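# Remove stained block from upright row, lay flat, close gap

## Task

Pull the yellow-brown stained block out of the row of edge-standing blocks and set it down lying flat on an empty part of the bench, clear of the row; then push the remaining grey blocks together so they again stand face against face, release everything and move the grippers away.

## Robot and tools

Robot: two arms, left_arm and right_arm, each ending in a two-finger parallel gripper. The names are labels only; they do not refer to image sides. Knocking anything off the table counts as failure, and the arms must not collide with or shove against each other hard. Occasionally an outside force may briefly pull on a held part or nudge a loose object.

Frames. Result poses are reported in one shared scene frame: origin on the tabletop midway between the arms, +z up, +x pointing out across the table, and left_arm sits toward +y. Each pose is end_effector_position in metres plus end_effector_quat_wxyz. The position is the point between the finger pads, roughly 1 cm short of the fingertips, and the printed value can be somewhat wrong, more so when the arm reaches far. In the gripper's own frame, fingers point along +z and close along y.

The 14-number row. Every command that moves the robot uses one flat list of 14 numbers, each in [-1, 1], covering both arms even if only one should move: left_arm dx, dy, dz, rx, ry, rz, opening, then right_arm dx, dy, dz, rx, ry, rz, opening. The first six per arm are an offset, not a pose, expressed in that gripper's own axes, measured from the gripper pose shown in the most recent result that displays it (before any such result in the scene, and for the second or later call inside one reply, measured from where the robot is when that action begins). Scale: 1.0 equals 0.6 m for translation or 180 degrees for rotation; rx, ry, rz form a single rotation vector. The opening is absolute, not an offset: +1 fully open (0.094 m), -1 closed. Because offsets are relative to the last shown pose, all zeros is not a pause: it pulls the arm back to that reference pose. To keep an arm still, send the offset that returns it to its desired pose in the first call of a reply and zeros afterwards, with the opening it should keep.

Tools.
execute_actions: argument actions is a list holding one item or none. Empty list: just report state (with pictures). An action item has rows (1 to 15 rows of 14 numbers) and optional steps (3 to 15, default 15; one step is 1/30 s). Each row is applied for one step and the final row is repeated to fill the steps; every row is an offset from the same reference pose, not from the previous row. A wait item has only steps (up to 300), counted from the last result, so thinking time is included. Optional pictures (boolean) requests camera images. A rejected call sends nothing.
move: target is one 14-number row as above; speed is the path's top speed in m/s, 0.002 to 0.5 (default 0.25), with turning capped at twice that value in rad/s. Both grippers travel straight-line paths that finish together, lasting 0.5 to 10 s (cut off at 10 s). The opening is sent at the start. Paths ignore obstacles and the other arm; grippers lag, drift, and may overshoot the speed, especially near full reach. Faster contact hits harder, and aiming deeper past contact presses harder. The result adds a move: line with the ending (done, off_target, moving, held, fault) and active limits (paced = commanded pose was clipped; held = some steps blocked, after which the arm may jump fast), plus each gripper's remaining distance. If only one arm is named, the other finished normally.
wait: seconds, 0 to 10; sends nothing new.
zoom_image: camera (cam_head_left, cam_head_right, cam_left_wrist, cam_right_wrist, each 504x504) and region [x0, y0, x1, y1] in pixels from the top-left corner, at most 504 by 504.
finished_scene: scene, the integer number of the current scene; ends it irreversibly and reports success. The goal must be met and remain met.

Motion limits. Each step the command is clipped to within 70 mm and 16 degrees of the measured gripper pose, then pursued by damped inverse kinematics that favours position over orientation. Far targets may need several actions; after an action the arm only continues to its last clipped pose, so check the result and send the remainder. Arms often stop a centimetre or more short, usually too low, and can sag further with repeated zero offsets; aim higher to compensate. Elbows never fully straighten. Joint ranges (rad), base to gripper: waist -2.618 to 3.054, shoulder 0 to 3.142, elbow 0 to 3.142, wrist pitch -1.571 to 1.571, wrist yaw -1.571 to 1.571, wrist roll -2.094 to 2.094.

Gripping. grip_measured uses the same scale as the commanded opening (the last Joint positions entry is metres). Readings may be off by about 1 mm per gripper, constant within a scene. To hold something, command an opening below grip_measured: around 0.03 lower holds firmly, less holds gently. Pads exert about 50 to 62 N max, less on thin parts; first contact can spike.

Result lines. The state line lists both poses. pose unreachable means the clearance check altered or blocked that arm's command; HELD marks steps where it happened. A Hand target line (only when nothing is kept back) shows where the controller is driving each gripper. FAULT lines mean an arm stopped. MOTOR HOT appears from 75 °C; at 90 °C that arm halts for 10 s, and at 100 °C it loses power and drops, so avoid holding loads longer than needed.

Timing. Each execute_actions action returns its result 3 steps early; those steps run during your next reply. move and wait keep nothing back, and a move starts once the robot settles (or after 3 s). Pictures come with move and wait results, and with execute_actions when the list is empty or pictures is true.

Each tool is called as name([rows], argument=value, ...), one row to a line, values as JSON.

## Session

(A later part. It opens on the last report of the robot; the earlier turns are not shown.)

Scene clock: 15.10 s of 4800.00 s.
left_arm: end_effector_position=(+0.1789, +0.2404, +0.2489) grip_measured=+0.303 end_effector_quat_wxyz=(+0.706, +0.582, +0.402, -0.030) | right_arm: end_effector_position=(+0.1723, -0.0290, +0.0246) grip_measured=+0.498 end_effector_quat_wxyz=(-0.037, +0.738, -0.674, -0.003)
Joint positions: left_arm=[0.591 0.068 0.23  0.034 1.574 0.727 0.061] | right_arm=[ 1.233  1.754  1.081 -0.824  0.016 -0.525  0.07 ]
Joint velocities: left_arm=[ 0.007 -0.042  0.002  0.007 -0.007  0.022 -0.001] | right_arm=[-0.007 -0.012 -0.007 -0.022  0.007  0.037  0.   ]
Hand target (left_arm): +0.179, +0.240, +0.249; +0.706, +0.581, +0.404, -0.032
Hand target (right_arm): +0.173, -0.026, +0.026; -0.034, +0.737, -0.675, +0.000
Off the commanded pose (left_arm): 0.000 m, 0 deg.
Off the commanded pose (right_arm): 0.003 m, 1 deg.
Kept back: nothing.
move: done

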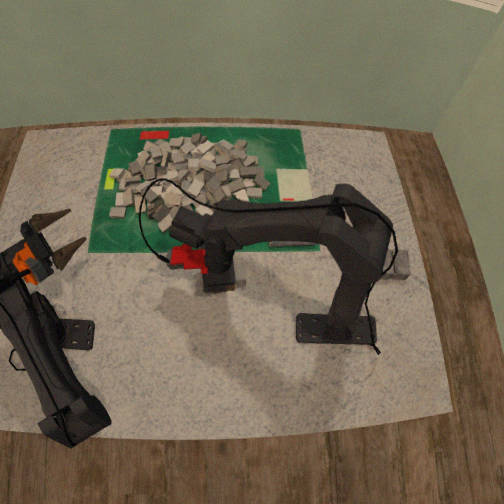

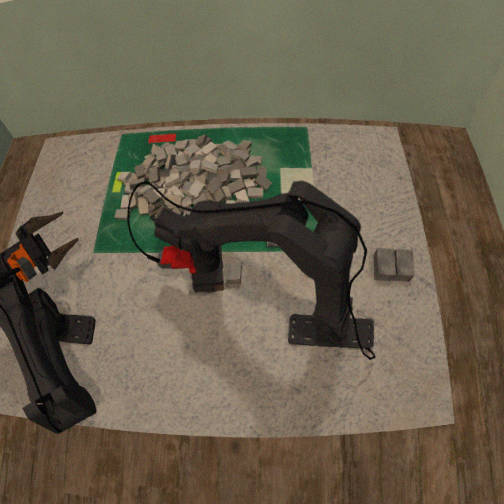

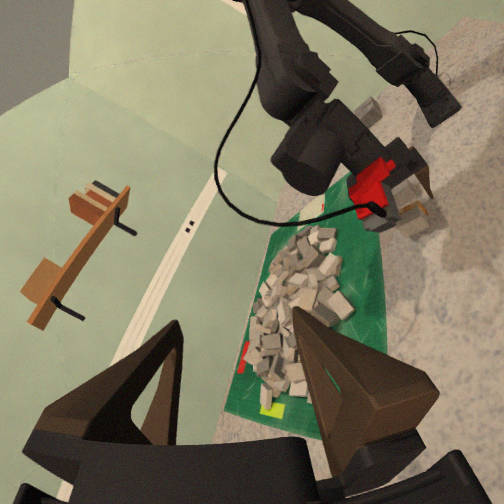

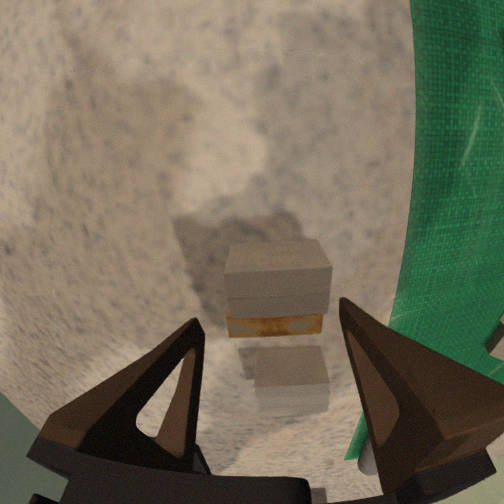

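move(target=[0,0,0,0,0,0,0.3,-0.012,-0.006,0.022,0,-0.01,0,0.5], speed=0.08)

move(target=[0,0,0,0,0,0,0.3,0,0,0,0,0,0,-0.15])

move(target=[0,0,0,0,0,0,0.3,0,0,-0.1,0,0,0,-0.15], speed=0.1)

Scene clock: 16.17 s of 4800.00 s.
left_arm: end_effector_position=(+0.1789, +0.2404, +0.2492) grip_measured=+0.303 end_effector_quat_wxyz=(+0.706, +0.583, +0.401, -0.029) | right_arm: end_effector_position=(+0.1773, -0.0159, +0.0214) grip_measured=+0.498 end_effector_quat_wxyz=(-0.059, +0.737, -0.674, -0.013)
Joint positions: left_arm=[0.591 0.068 0.23  0.038 1.574 0.727 0.061] | right_arm=[ 1.233  1.769  1.081 -0.762  0.01  -0.524  0.07 ]
Joint velocities: left_arm=[-0.002  0.007 -0.002  0.066  0.022 -0.051 -0.   ] | right_arm=[-0.017 -0.007  0.002  0.007  0.007 -0.022 -0.001]
Hand target (left_arm): +0.179, +0.240, +0.249; +0.706, +0.582, +0.402, -0.030
Hand target (right_arm): +0.175, -0.021, +0.012; -0.048, +0.737, -0.674, -0.015
Off the commanded pose (left_arm): 0.000 m, 0 deg.
Off the commanded pose (right_arm): 0.011 m, 1 deg.
Kept back: nothing.
move: off_target (right_arm)

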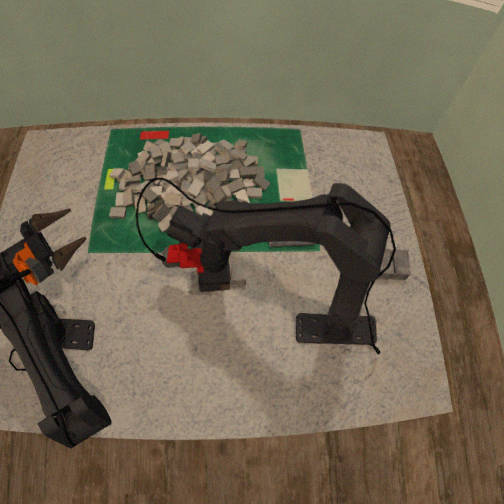

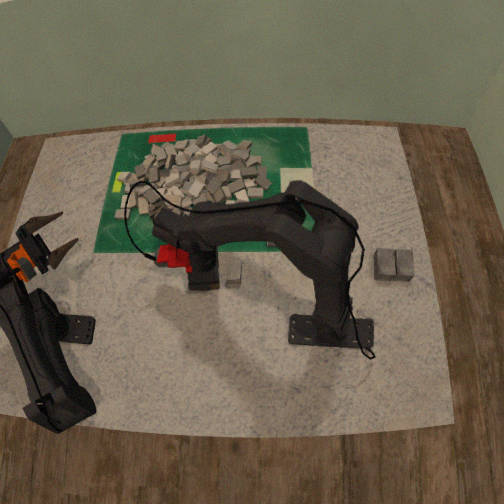

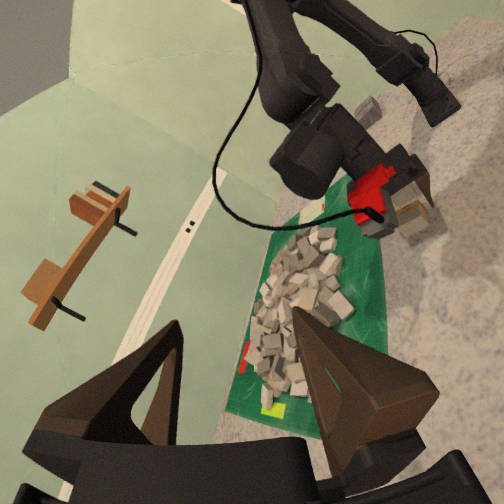

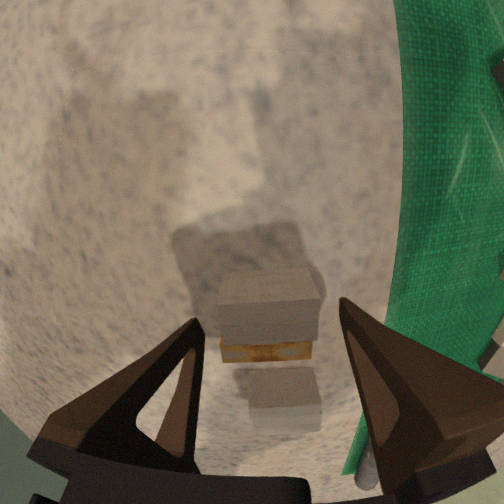

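Scene clock: 16.67 s of 4800.00 s.
left_arm: end_effector_position=(+0.1789, +0.2403, +0.2494) grip_measured=+0.303 end_effector_quat_wxyz=(+0.706, +0.583, +0.400, -0.028) | right_arm: end_effector_position=(+0.1777, -0.0160, +0.0214) grip_measured=-0.115 end_effector_quat_wxyz=(-0.059, +0.737, -0.674, -0.012)
Joint positions: left_arm=[0.591 0.068 0.23  0.041 1.574 0.727 0.061] | right_arm=[ 1.233  1.769  1.081 -0.762  0.013 -0.524  0.042]
Joint velocities: left_arm=[-0.002 -0.022 -0.007 -0.007 -0.022 -0.066  0.   ] | right_arm=[-0.017 -0.007 -0.007 -0.022  0.037 -0.095 -0.002]
Hand target (left_arm): +0.179, +0.240, +0.249; +0.706, +0.583, +0.401, -0.029
Hand target (right_arm): +0.177, -0.016, +0.021; -0.059, +0.737, -0.674, -0.013
Off the commanded pose (left_arm): 0.000 m, 0 deg.
Off the commanded pose (right_arm): 0.000 m, 0 deg.
Kept back: nothing.
move: done

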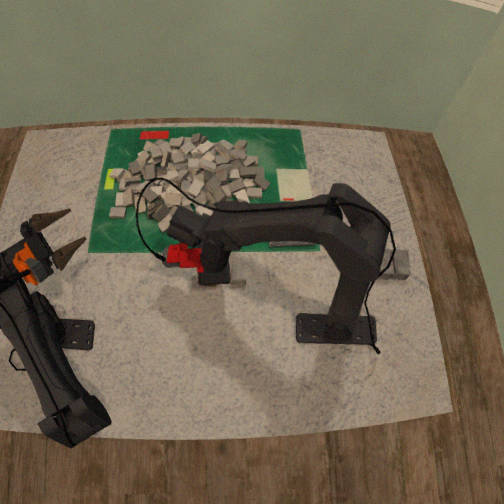

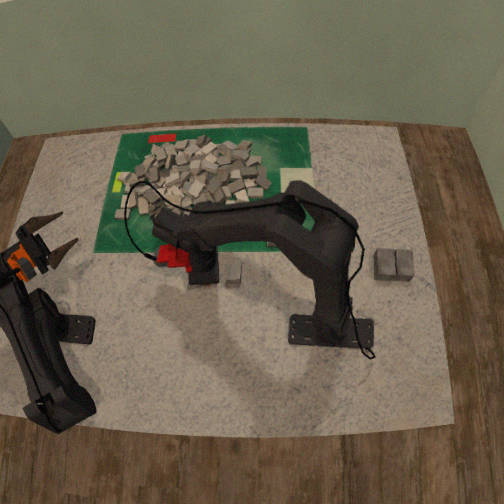

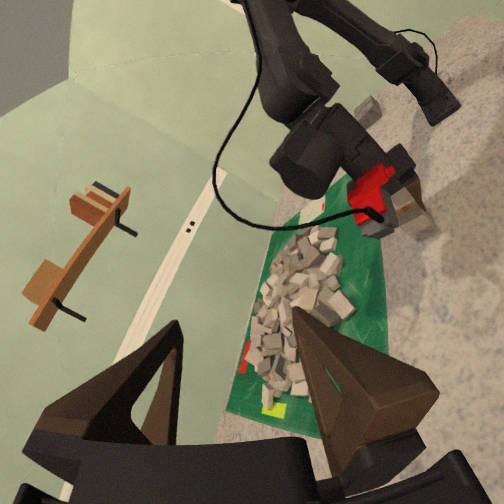

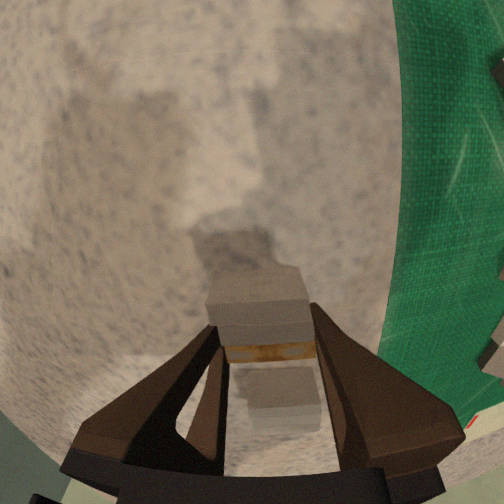

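Scene clock: 17.87 s of 4800.00 s.
left_arm: end_effector_position=(+0.1788, +0.2403, +0.2497) grip_measured=+0.303 end_effector_quat_wxyz=(+0.706, +0.584, +0.399, -0.026) | right_arm: end_effector_position=(+0.1717, -0.0290, +0.0662) grip_measured=-0.115 end_effector_quat_wxyz=(-0.041, +0.737, -0.674, -0.006)
Joint positions: left_arm=[0.591 0.068 0.23  0.046 1.574 0.727 0.061] | right_arm=[ 1.233  1.69   1.181 -0.98   0.013 -0.524  0.042]
Joint velocities: left_arm=[-0.007 -0.002 -0.002 -0.007  0.051  0.022 -0.001] | right_arm=[ 0.002 -0.002 -0.007  0.007 -0.007 -0.007 -0.002]
Hand target (left_arm): +0.179, +0.240, +0.249; +0.706, +0.583, +0.400, -0.028
Hand target (right_arm): +0.175, -0.023, +0.081; -0.059, +0.737, -0.674, -0.012
Off the commanded pose (left_arm): 0.000 m, 0 deg.
Off the commanded pose (right_arm): 0.016 m, 2 deg.
Kept back: nothing.
move: off_target (right_arm)

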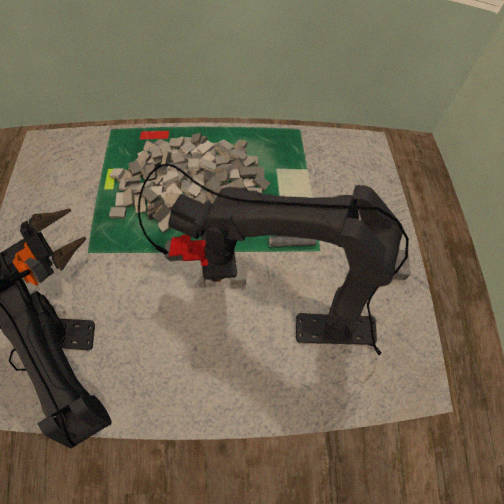

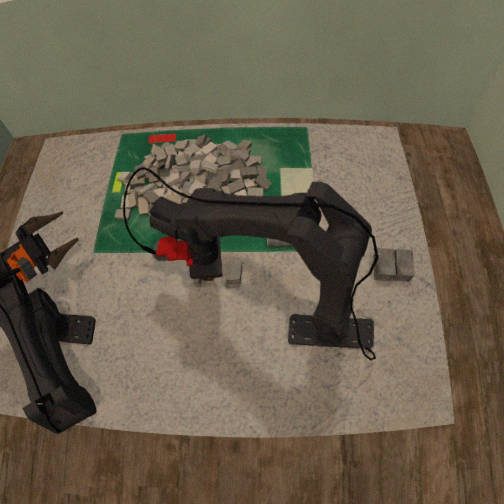

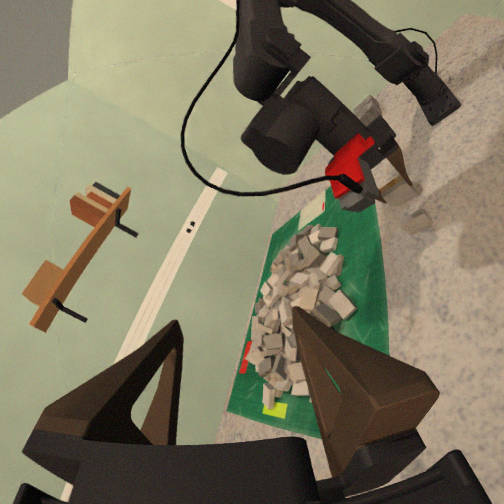

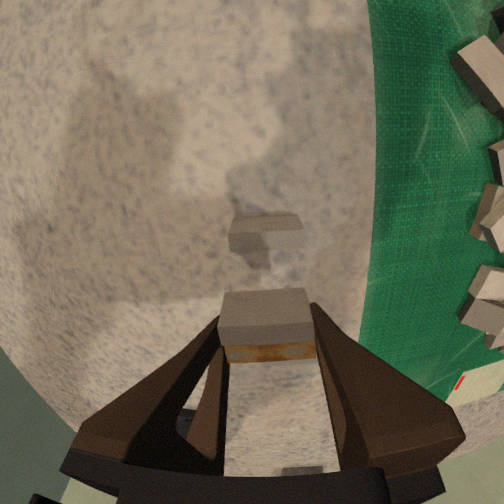

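move(target=[0,0,0,0,0,0,0.3,0,0,0.095,0,0.02,0,-0.15], speed=0.07)

move(target=[0,0,0,0,0,0,0.3,0,0,0,0,0,0,0.3])

move(target=[0,0,0,0,0,0,0.3,0.024,0,-0.005,0,0,0,0.3])

Scene clock: 19.17 s of 4800.00 s.
left_arm: end_effector_position=(+0.1788, +0.2403, +0.2500) grip_measured=+0.303 end_effector_quat_wxyz=(+0.706, +0.585, +0.398, -0.025) | right_arm: end_effector_position=(+0.1734, -0.0270, +0.0215) grip_measured=-0.115 end_effector_quat_wxyz=(-0.018, +0.738, -0.674, +0.014)
Joint positions: left_arm=[0.591 0.068 0.23  0.05  1.574 0.727 0.061] | right_arm=[ 1.244  1.808  1.136 -0.873  0.037 -0.513  0.042]
Joint velocities: left_arm=[ 0.007 -0.007 -0.017  0.007  0.022  0.007  0.   ] | right_arm=[-0.022 -0.017  0.012 -0.007  0.007 -0.022 -0.   ]
Hand target (left_arm): +0.179, +0.240, +0.250; +0.706, +0.584, +0.399, -0.026
Hand target (right_arm): +0.173, -0.025, +0.010; -0.020, +0.737, -0.675, +0.017
Off the commanded pose (left_arm): 0.000 m, 0 deg.
Off the commanded pose (right_arm): 0.012 m, 0 deg.
Kept back: nothing.
move: off_target (right_arm)

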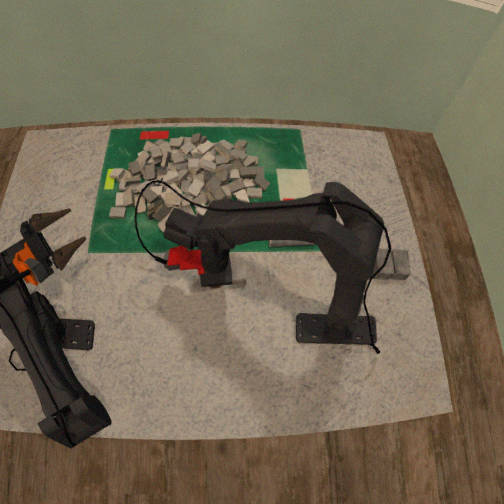

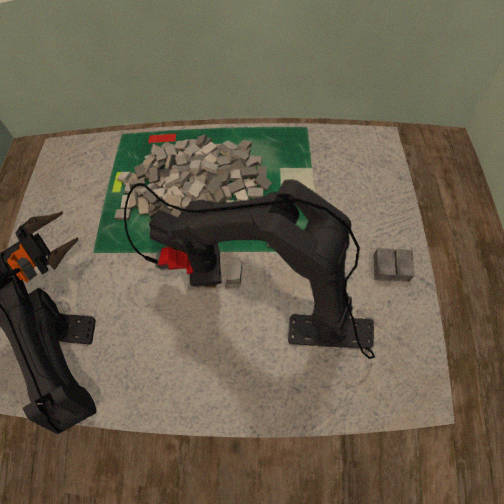

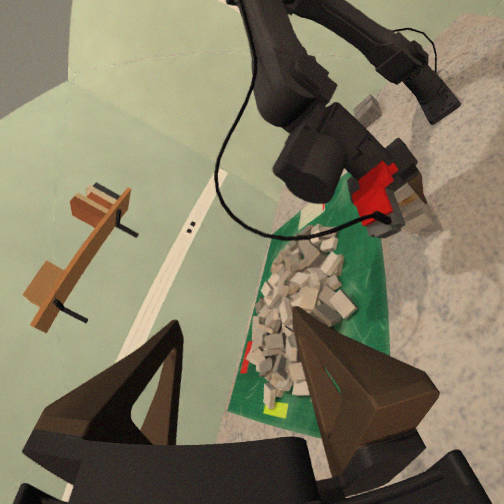

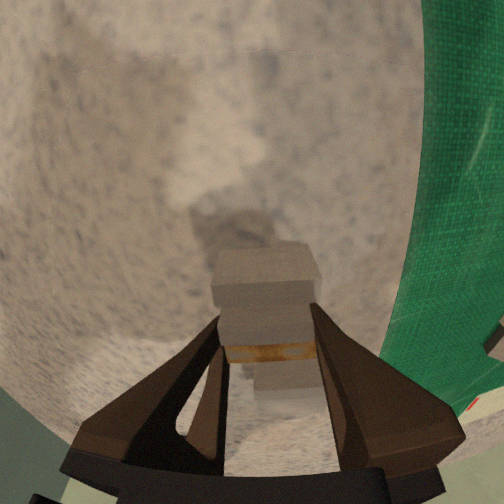

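Scene clock: 19.67 s of 4800.00 s.
left_arm: end_effector_position=(+0.1787, +0.2403, +0.2503) grip_measured=+0.303 end_effector_quat_wxyz=(+0.706, +0.586, +0.397, -0.023) | right_arm: end_effector_position=(+0.1733, -0.0272, +0.0215) grip_measured=+0.298 end_effector_quat_wxyz=(-0.018, +0.738, -0.674, +0.014)
Joint positions: left_arm=[0.591 0.068 0.23  0.054 1.574 0.727 0.061] | right_arm=[ 1.244  1.808  1.136 -0.874  0.037 -0.513  0.061]
Joint velocities: left_arm=[ 0.017  0.007 -0.012 -0.037  0.007 -0.007 -0.   ] | right_arm=[-0.022 -0.012  0.022 -0.022 -0.037 -0.037  0.001]
Hand target (left_arm): +0.179, +0.240, +0.250; +0.706, +0.585, +0.398, -0.025
Hand target (right_arm): +0.173, -0.027, +0.021; -0.018, +0.738, -0.674, +0.014
Off the commanded pose (left_arm): 0.000 m, 0 deg.
Off the commanded pose (right_arm): 0.000 m, 0 deg.
Kept back: nothing.
move: done

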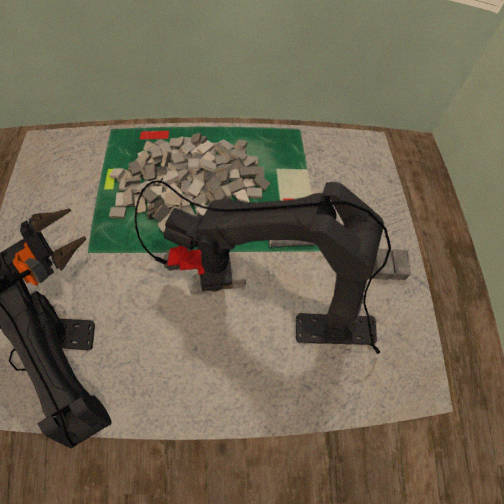

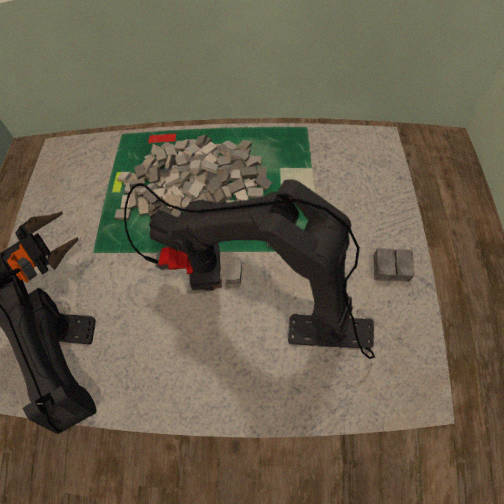

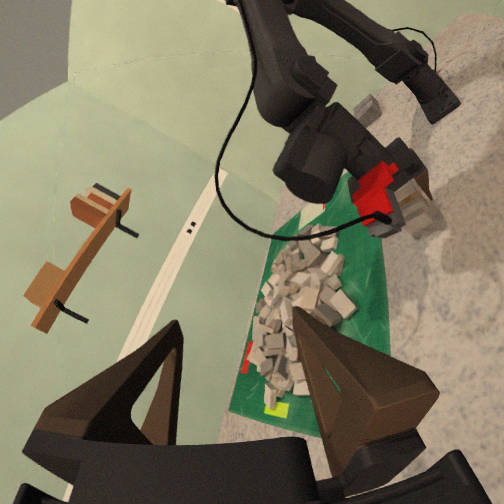

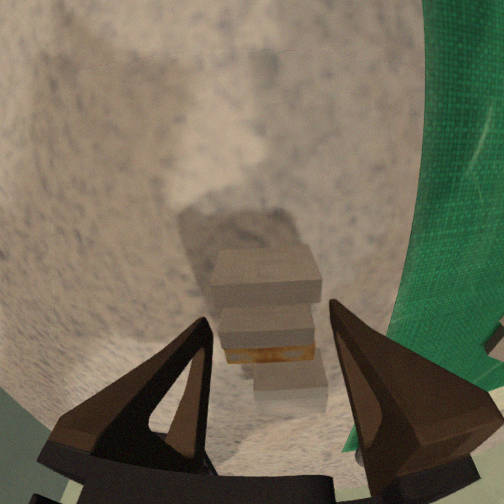

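Scene clock: 20.37 s of 4800.00 s.
left_arm: end_effector_position=(+0.1787, +0.2402, +0.2505) grip_measured=+0.303 end_effector_quat_wxyz=(+0.706, +0.586, +0.396, -0.022) | right_arm: end_effector_position=(+0.1750, -0.0353, +0.0232) grip_measured=+0.298 end_effector_quat_wxyz=(-0.018, +0.738, -0.675, +0.014)
Joint positions: left_arm=[0.591 0.068 0.23  0.057 1.574 0.727 0.061] | right_arm=[ 1.229  1.78   1.109 -0.873  0.037 -0.528  0.061]
Joint velocities: left_arm=[ 0.002 -0.012  0.002 -0.022 -0.007  0.051  0.   ] | right_arm=[-0.012  0.002  0.002  0.022 -0.007 -0.037 -0.   ]
Hand target (left_arm): +0.179, +0.240, +0.250; +0.706, +0.586, +0.397, -0.024
Hand target (right_arm): +0.175, -0.041, +0.024; -0.018, +0.738, -0.674, +0.014
Off the commanded pose (left_arm): 0.000 m, 0 deg.
Off the commanded pose (right_arm): 0.006 m, 0 deg.
Kept back: nothing.
move: done

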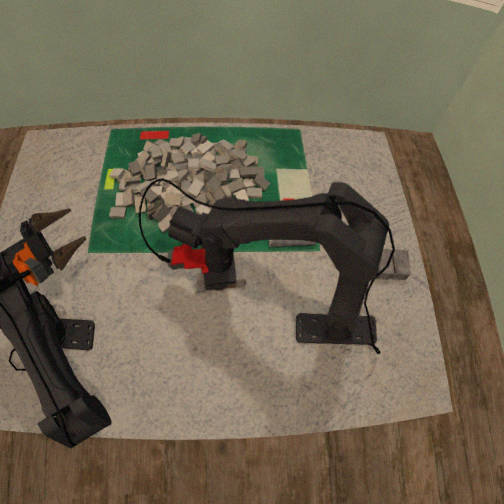

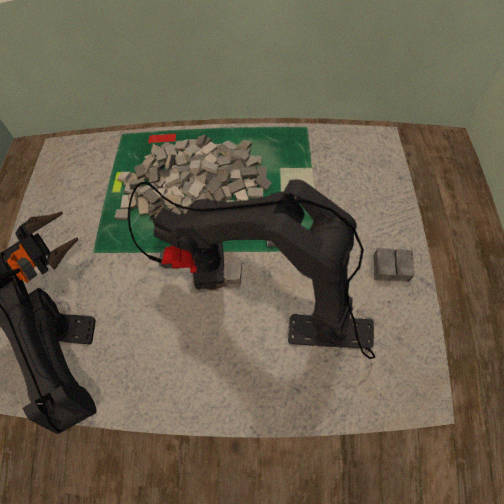

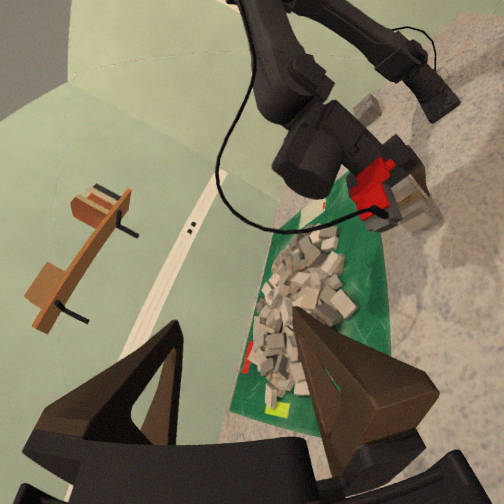

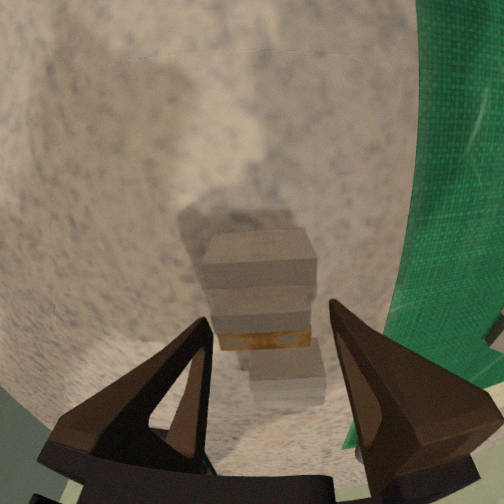

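move(target=[0,0,0,0,0,0,0.3,0,0,0,0,0,0,-0.15])

move(target=[0,0,0,0,0,0,0.3,0,0,-0.1,0,0,0,-0.15], speed=0.1)

Scene clock: 21.30 s of 4800.00 s.
left_arm: end_effector_position=(+0.1786, +0.2402, +0.2508) grip_measured=+0.303 end_effector_quat_wxyz=(+0.707, +0.587, +0.394, -0.021) | right_arm: end_effector_position=(+0.1747, -0.0353, +0.0232) grip_measured=-0.121 end_effector_quat_wxyz=(-0.018, +0.738, -0.674, +0.013)
Joint positions: left_arm=[0.591 0.068 0.23  0.061 1.574 0.727 0.061] | right_arm=[ 1.229  1.78   1.109 -0.873  0.036 -0.529  0.041]
Joint velocities: left_arm=[-0.002  0.012  0.012 -0.007  0.007  0.037 -0.001] | right_arm=[-0.007 -0.012 -0.007  0.007 -0.022 -0.007 -0.001]
Hand target (left_arm): +0.179, +0.240, +0.250; +0.706, +0.586, +0.396, -0.022
Hand target (right_arm): +0.175, -0.035, +0.023; -0.018, +0.738, -0.675, +0.014
Off the commanded pose (left_arm): 0.000 m, 0 deg.
Off the commanded pose (right_arm): 0.000 m, 0 deg.
Kept back: nothing.
move: done

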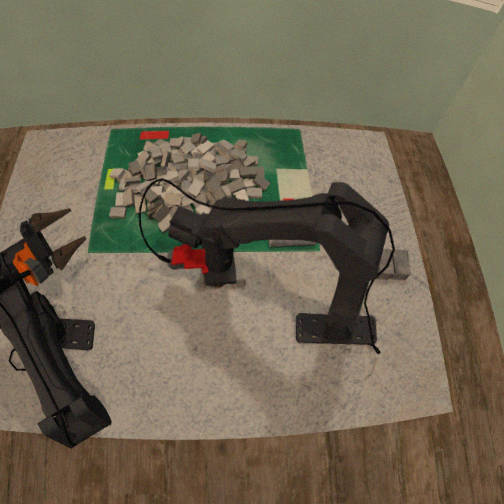

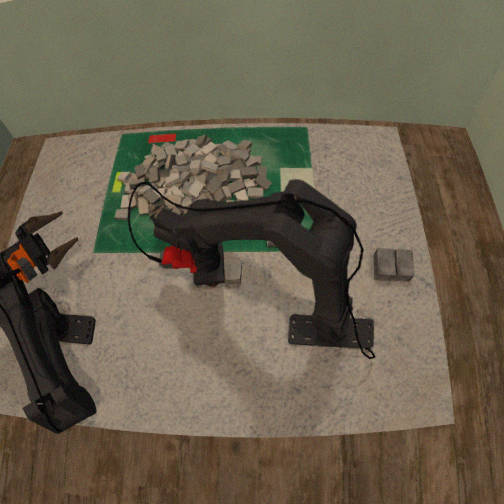

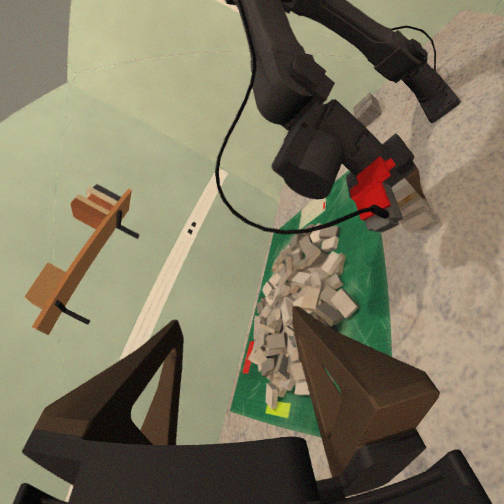

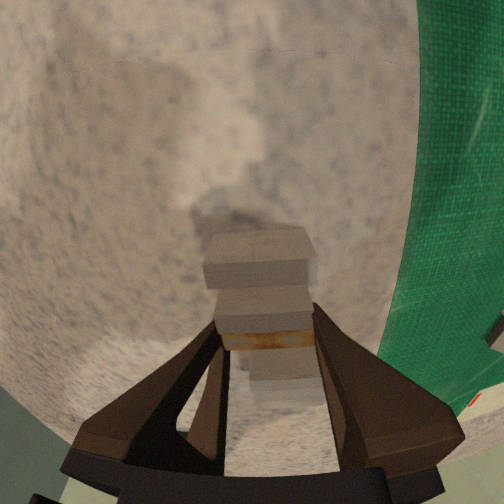

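Scene clock: 22.50 s of 4800.00 s.
left_arm: end_effector_position=(+0.1786, +0.2402, +0.2510) grip_measured=+0.303 end_effector_quat_wxyz=(+0.707, +0.588, +0.393, -0.019) | right_arm: end_effector_position=(+0.1714, -0.0425, +0.0690) grip_measured=-0.121 end_effector_quat_wxyz=(-0.001, +0.738, -0.674, +0.019)
Joint positions: left_arm=[0.591 0.068 0.23  0.065 1.574 0.727 0.061] | right_arm=[ 1.229  1.725  1.236 -1.091  0.036 -0.529  0.041]
Joint velocities: left_arm=[-0.002  0.012 -0.002  0.022  0.007 -0.007  0.   ] | right_arm=[ 0.002  0.007  0.002  0.007 -0.051  0.022  0.001]
Hand target (left_arm): +0.179, +0.240, +0.251; +0.707, +0.587, +0.394, -0.021
Hand target (right_arm): +0.173, -0.037, +0.083; -0.018, +0.738, -0.674, +0.013
Off the commanded pose (left_arm): 0.000 m, 0 deg.
Off the commanded pose (right_arm): 0.016 m, 2 deg.
Kept back: nothing.
move: off_target (right_arm)

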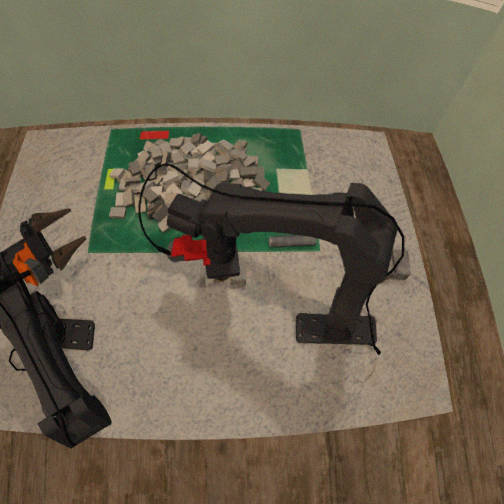

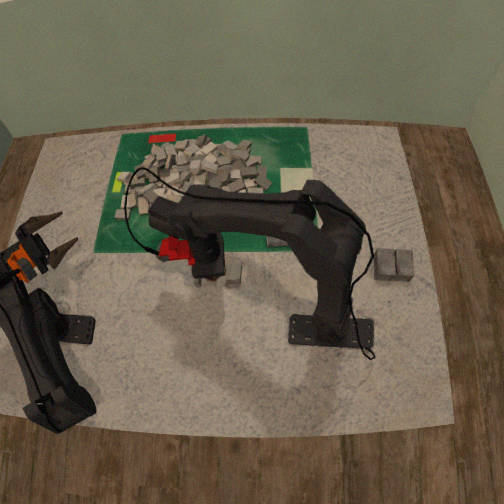

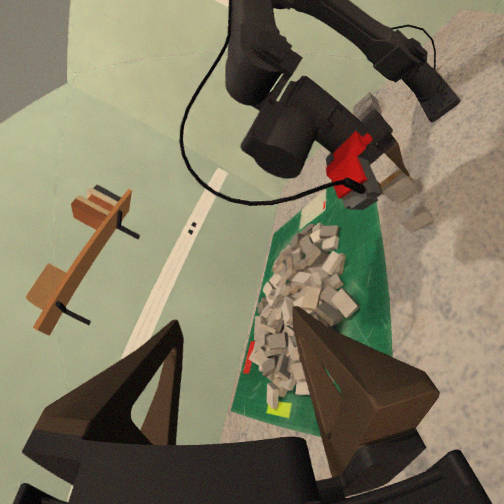

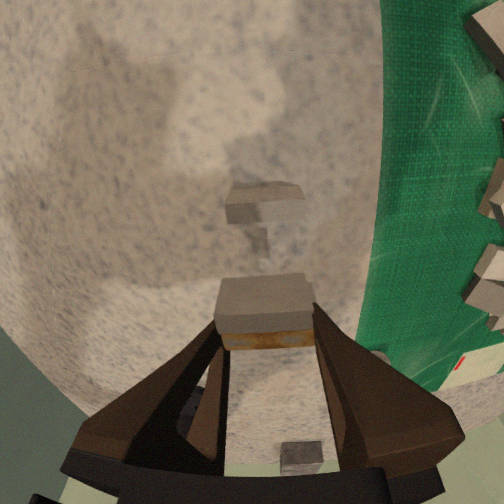

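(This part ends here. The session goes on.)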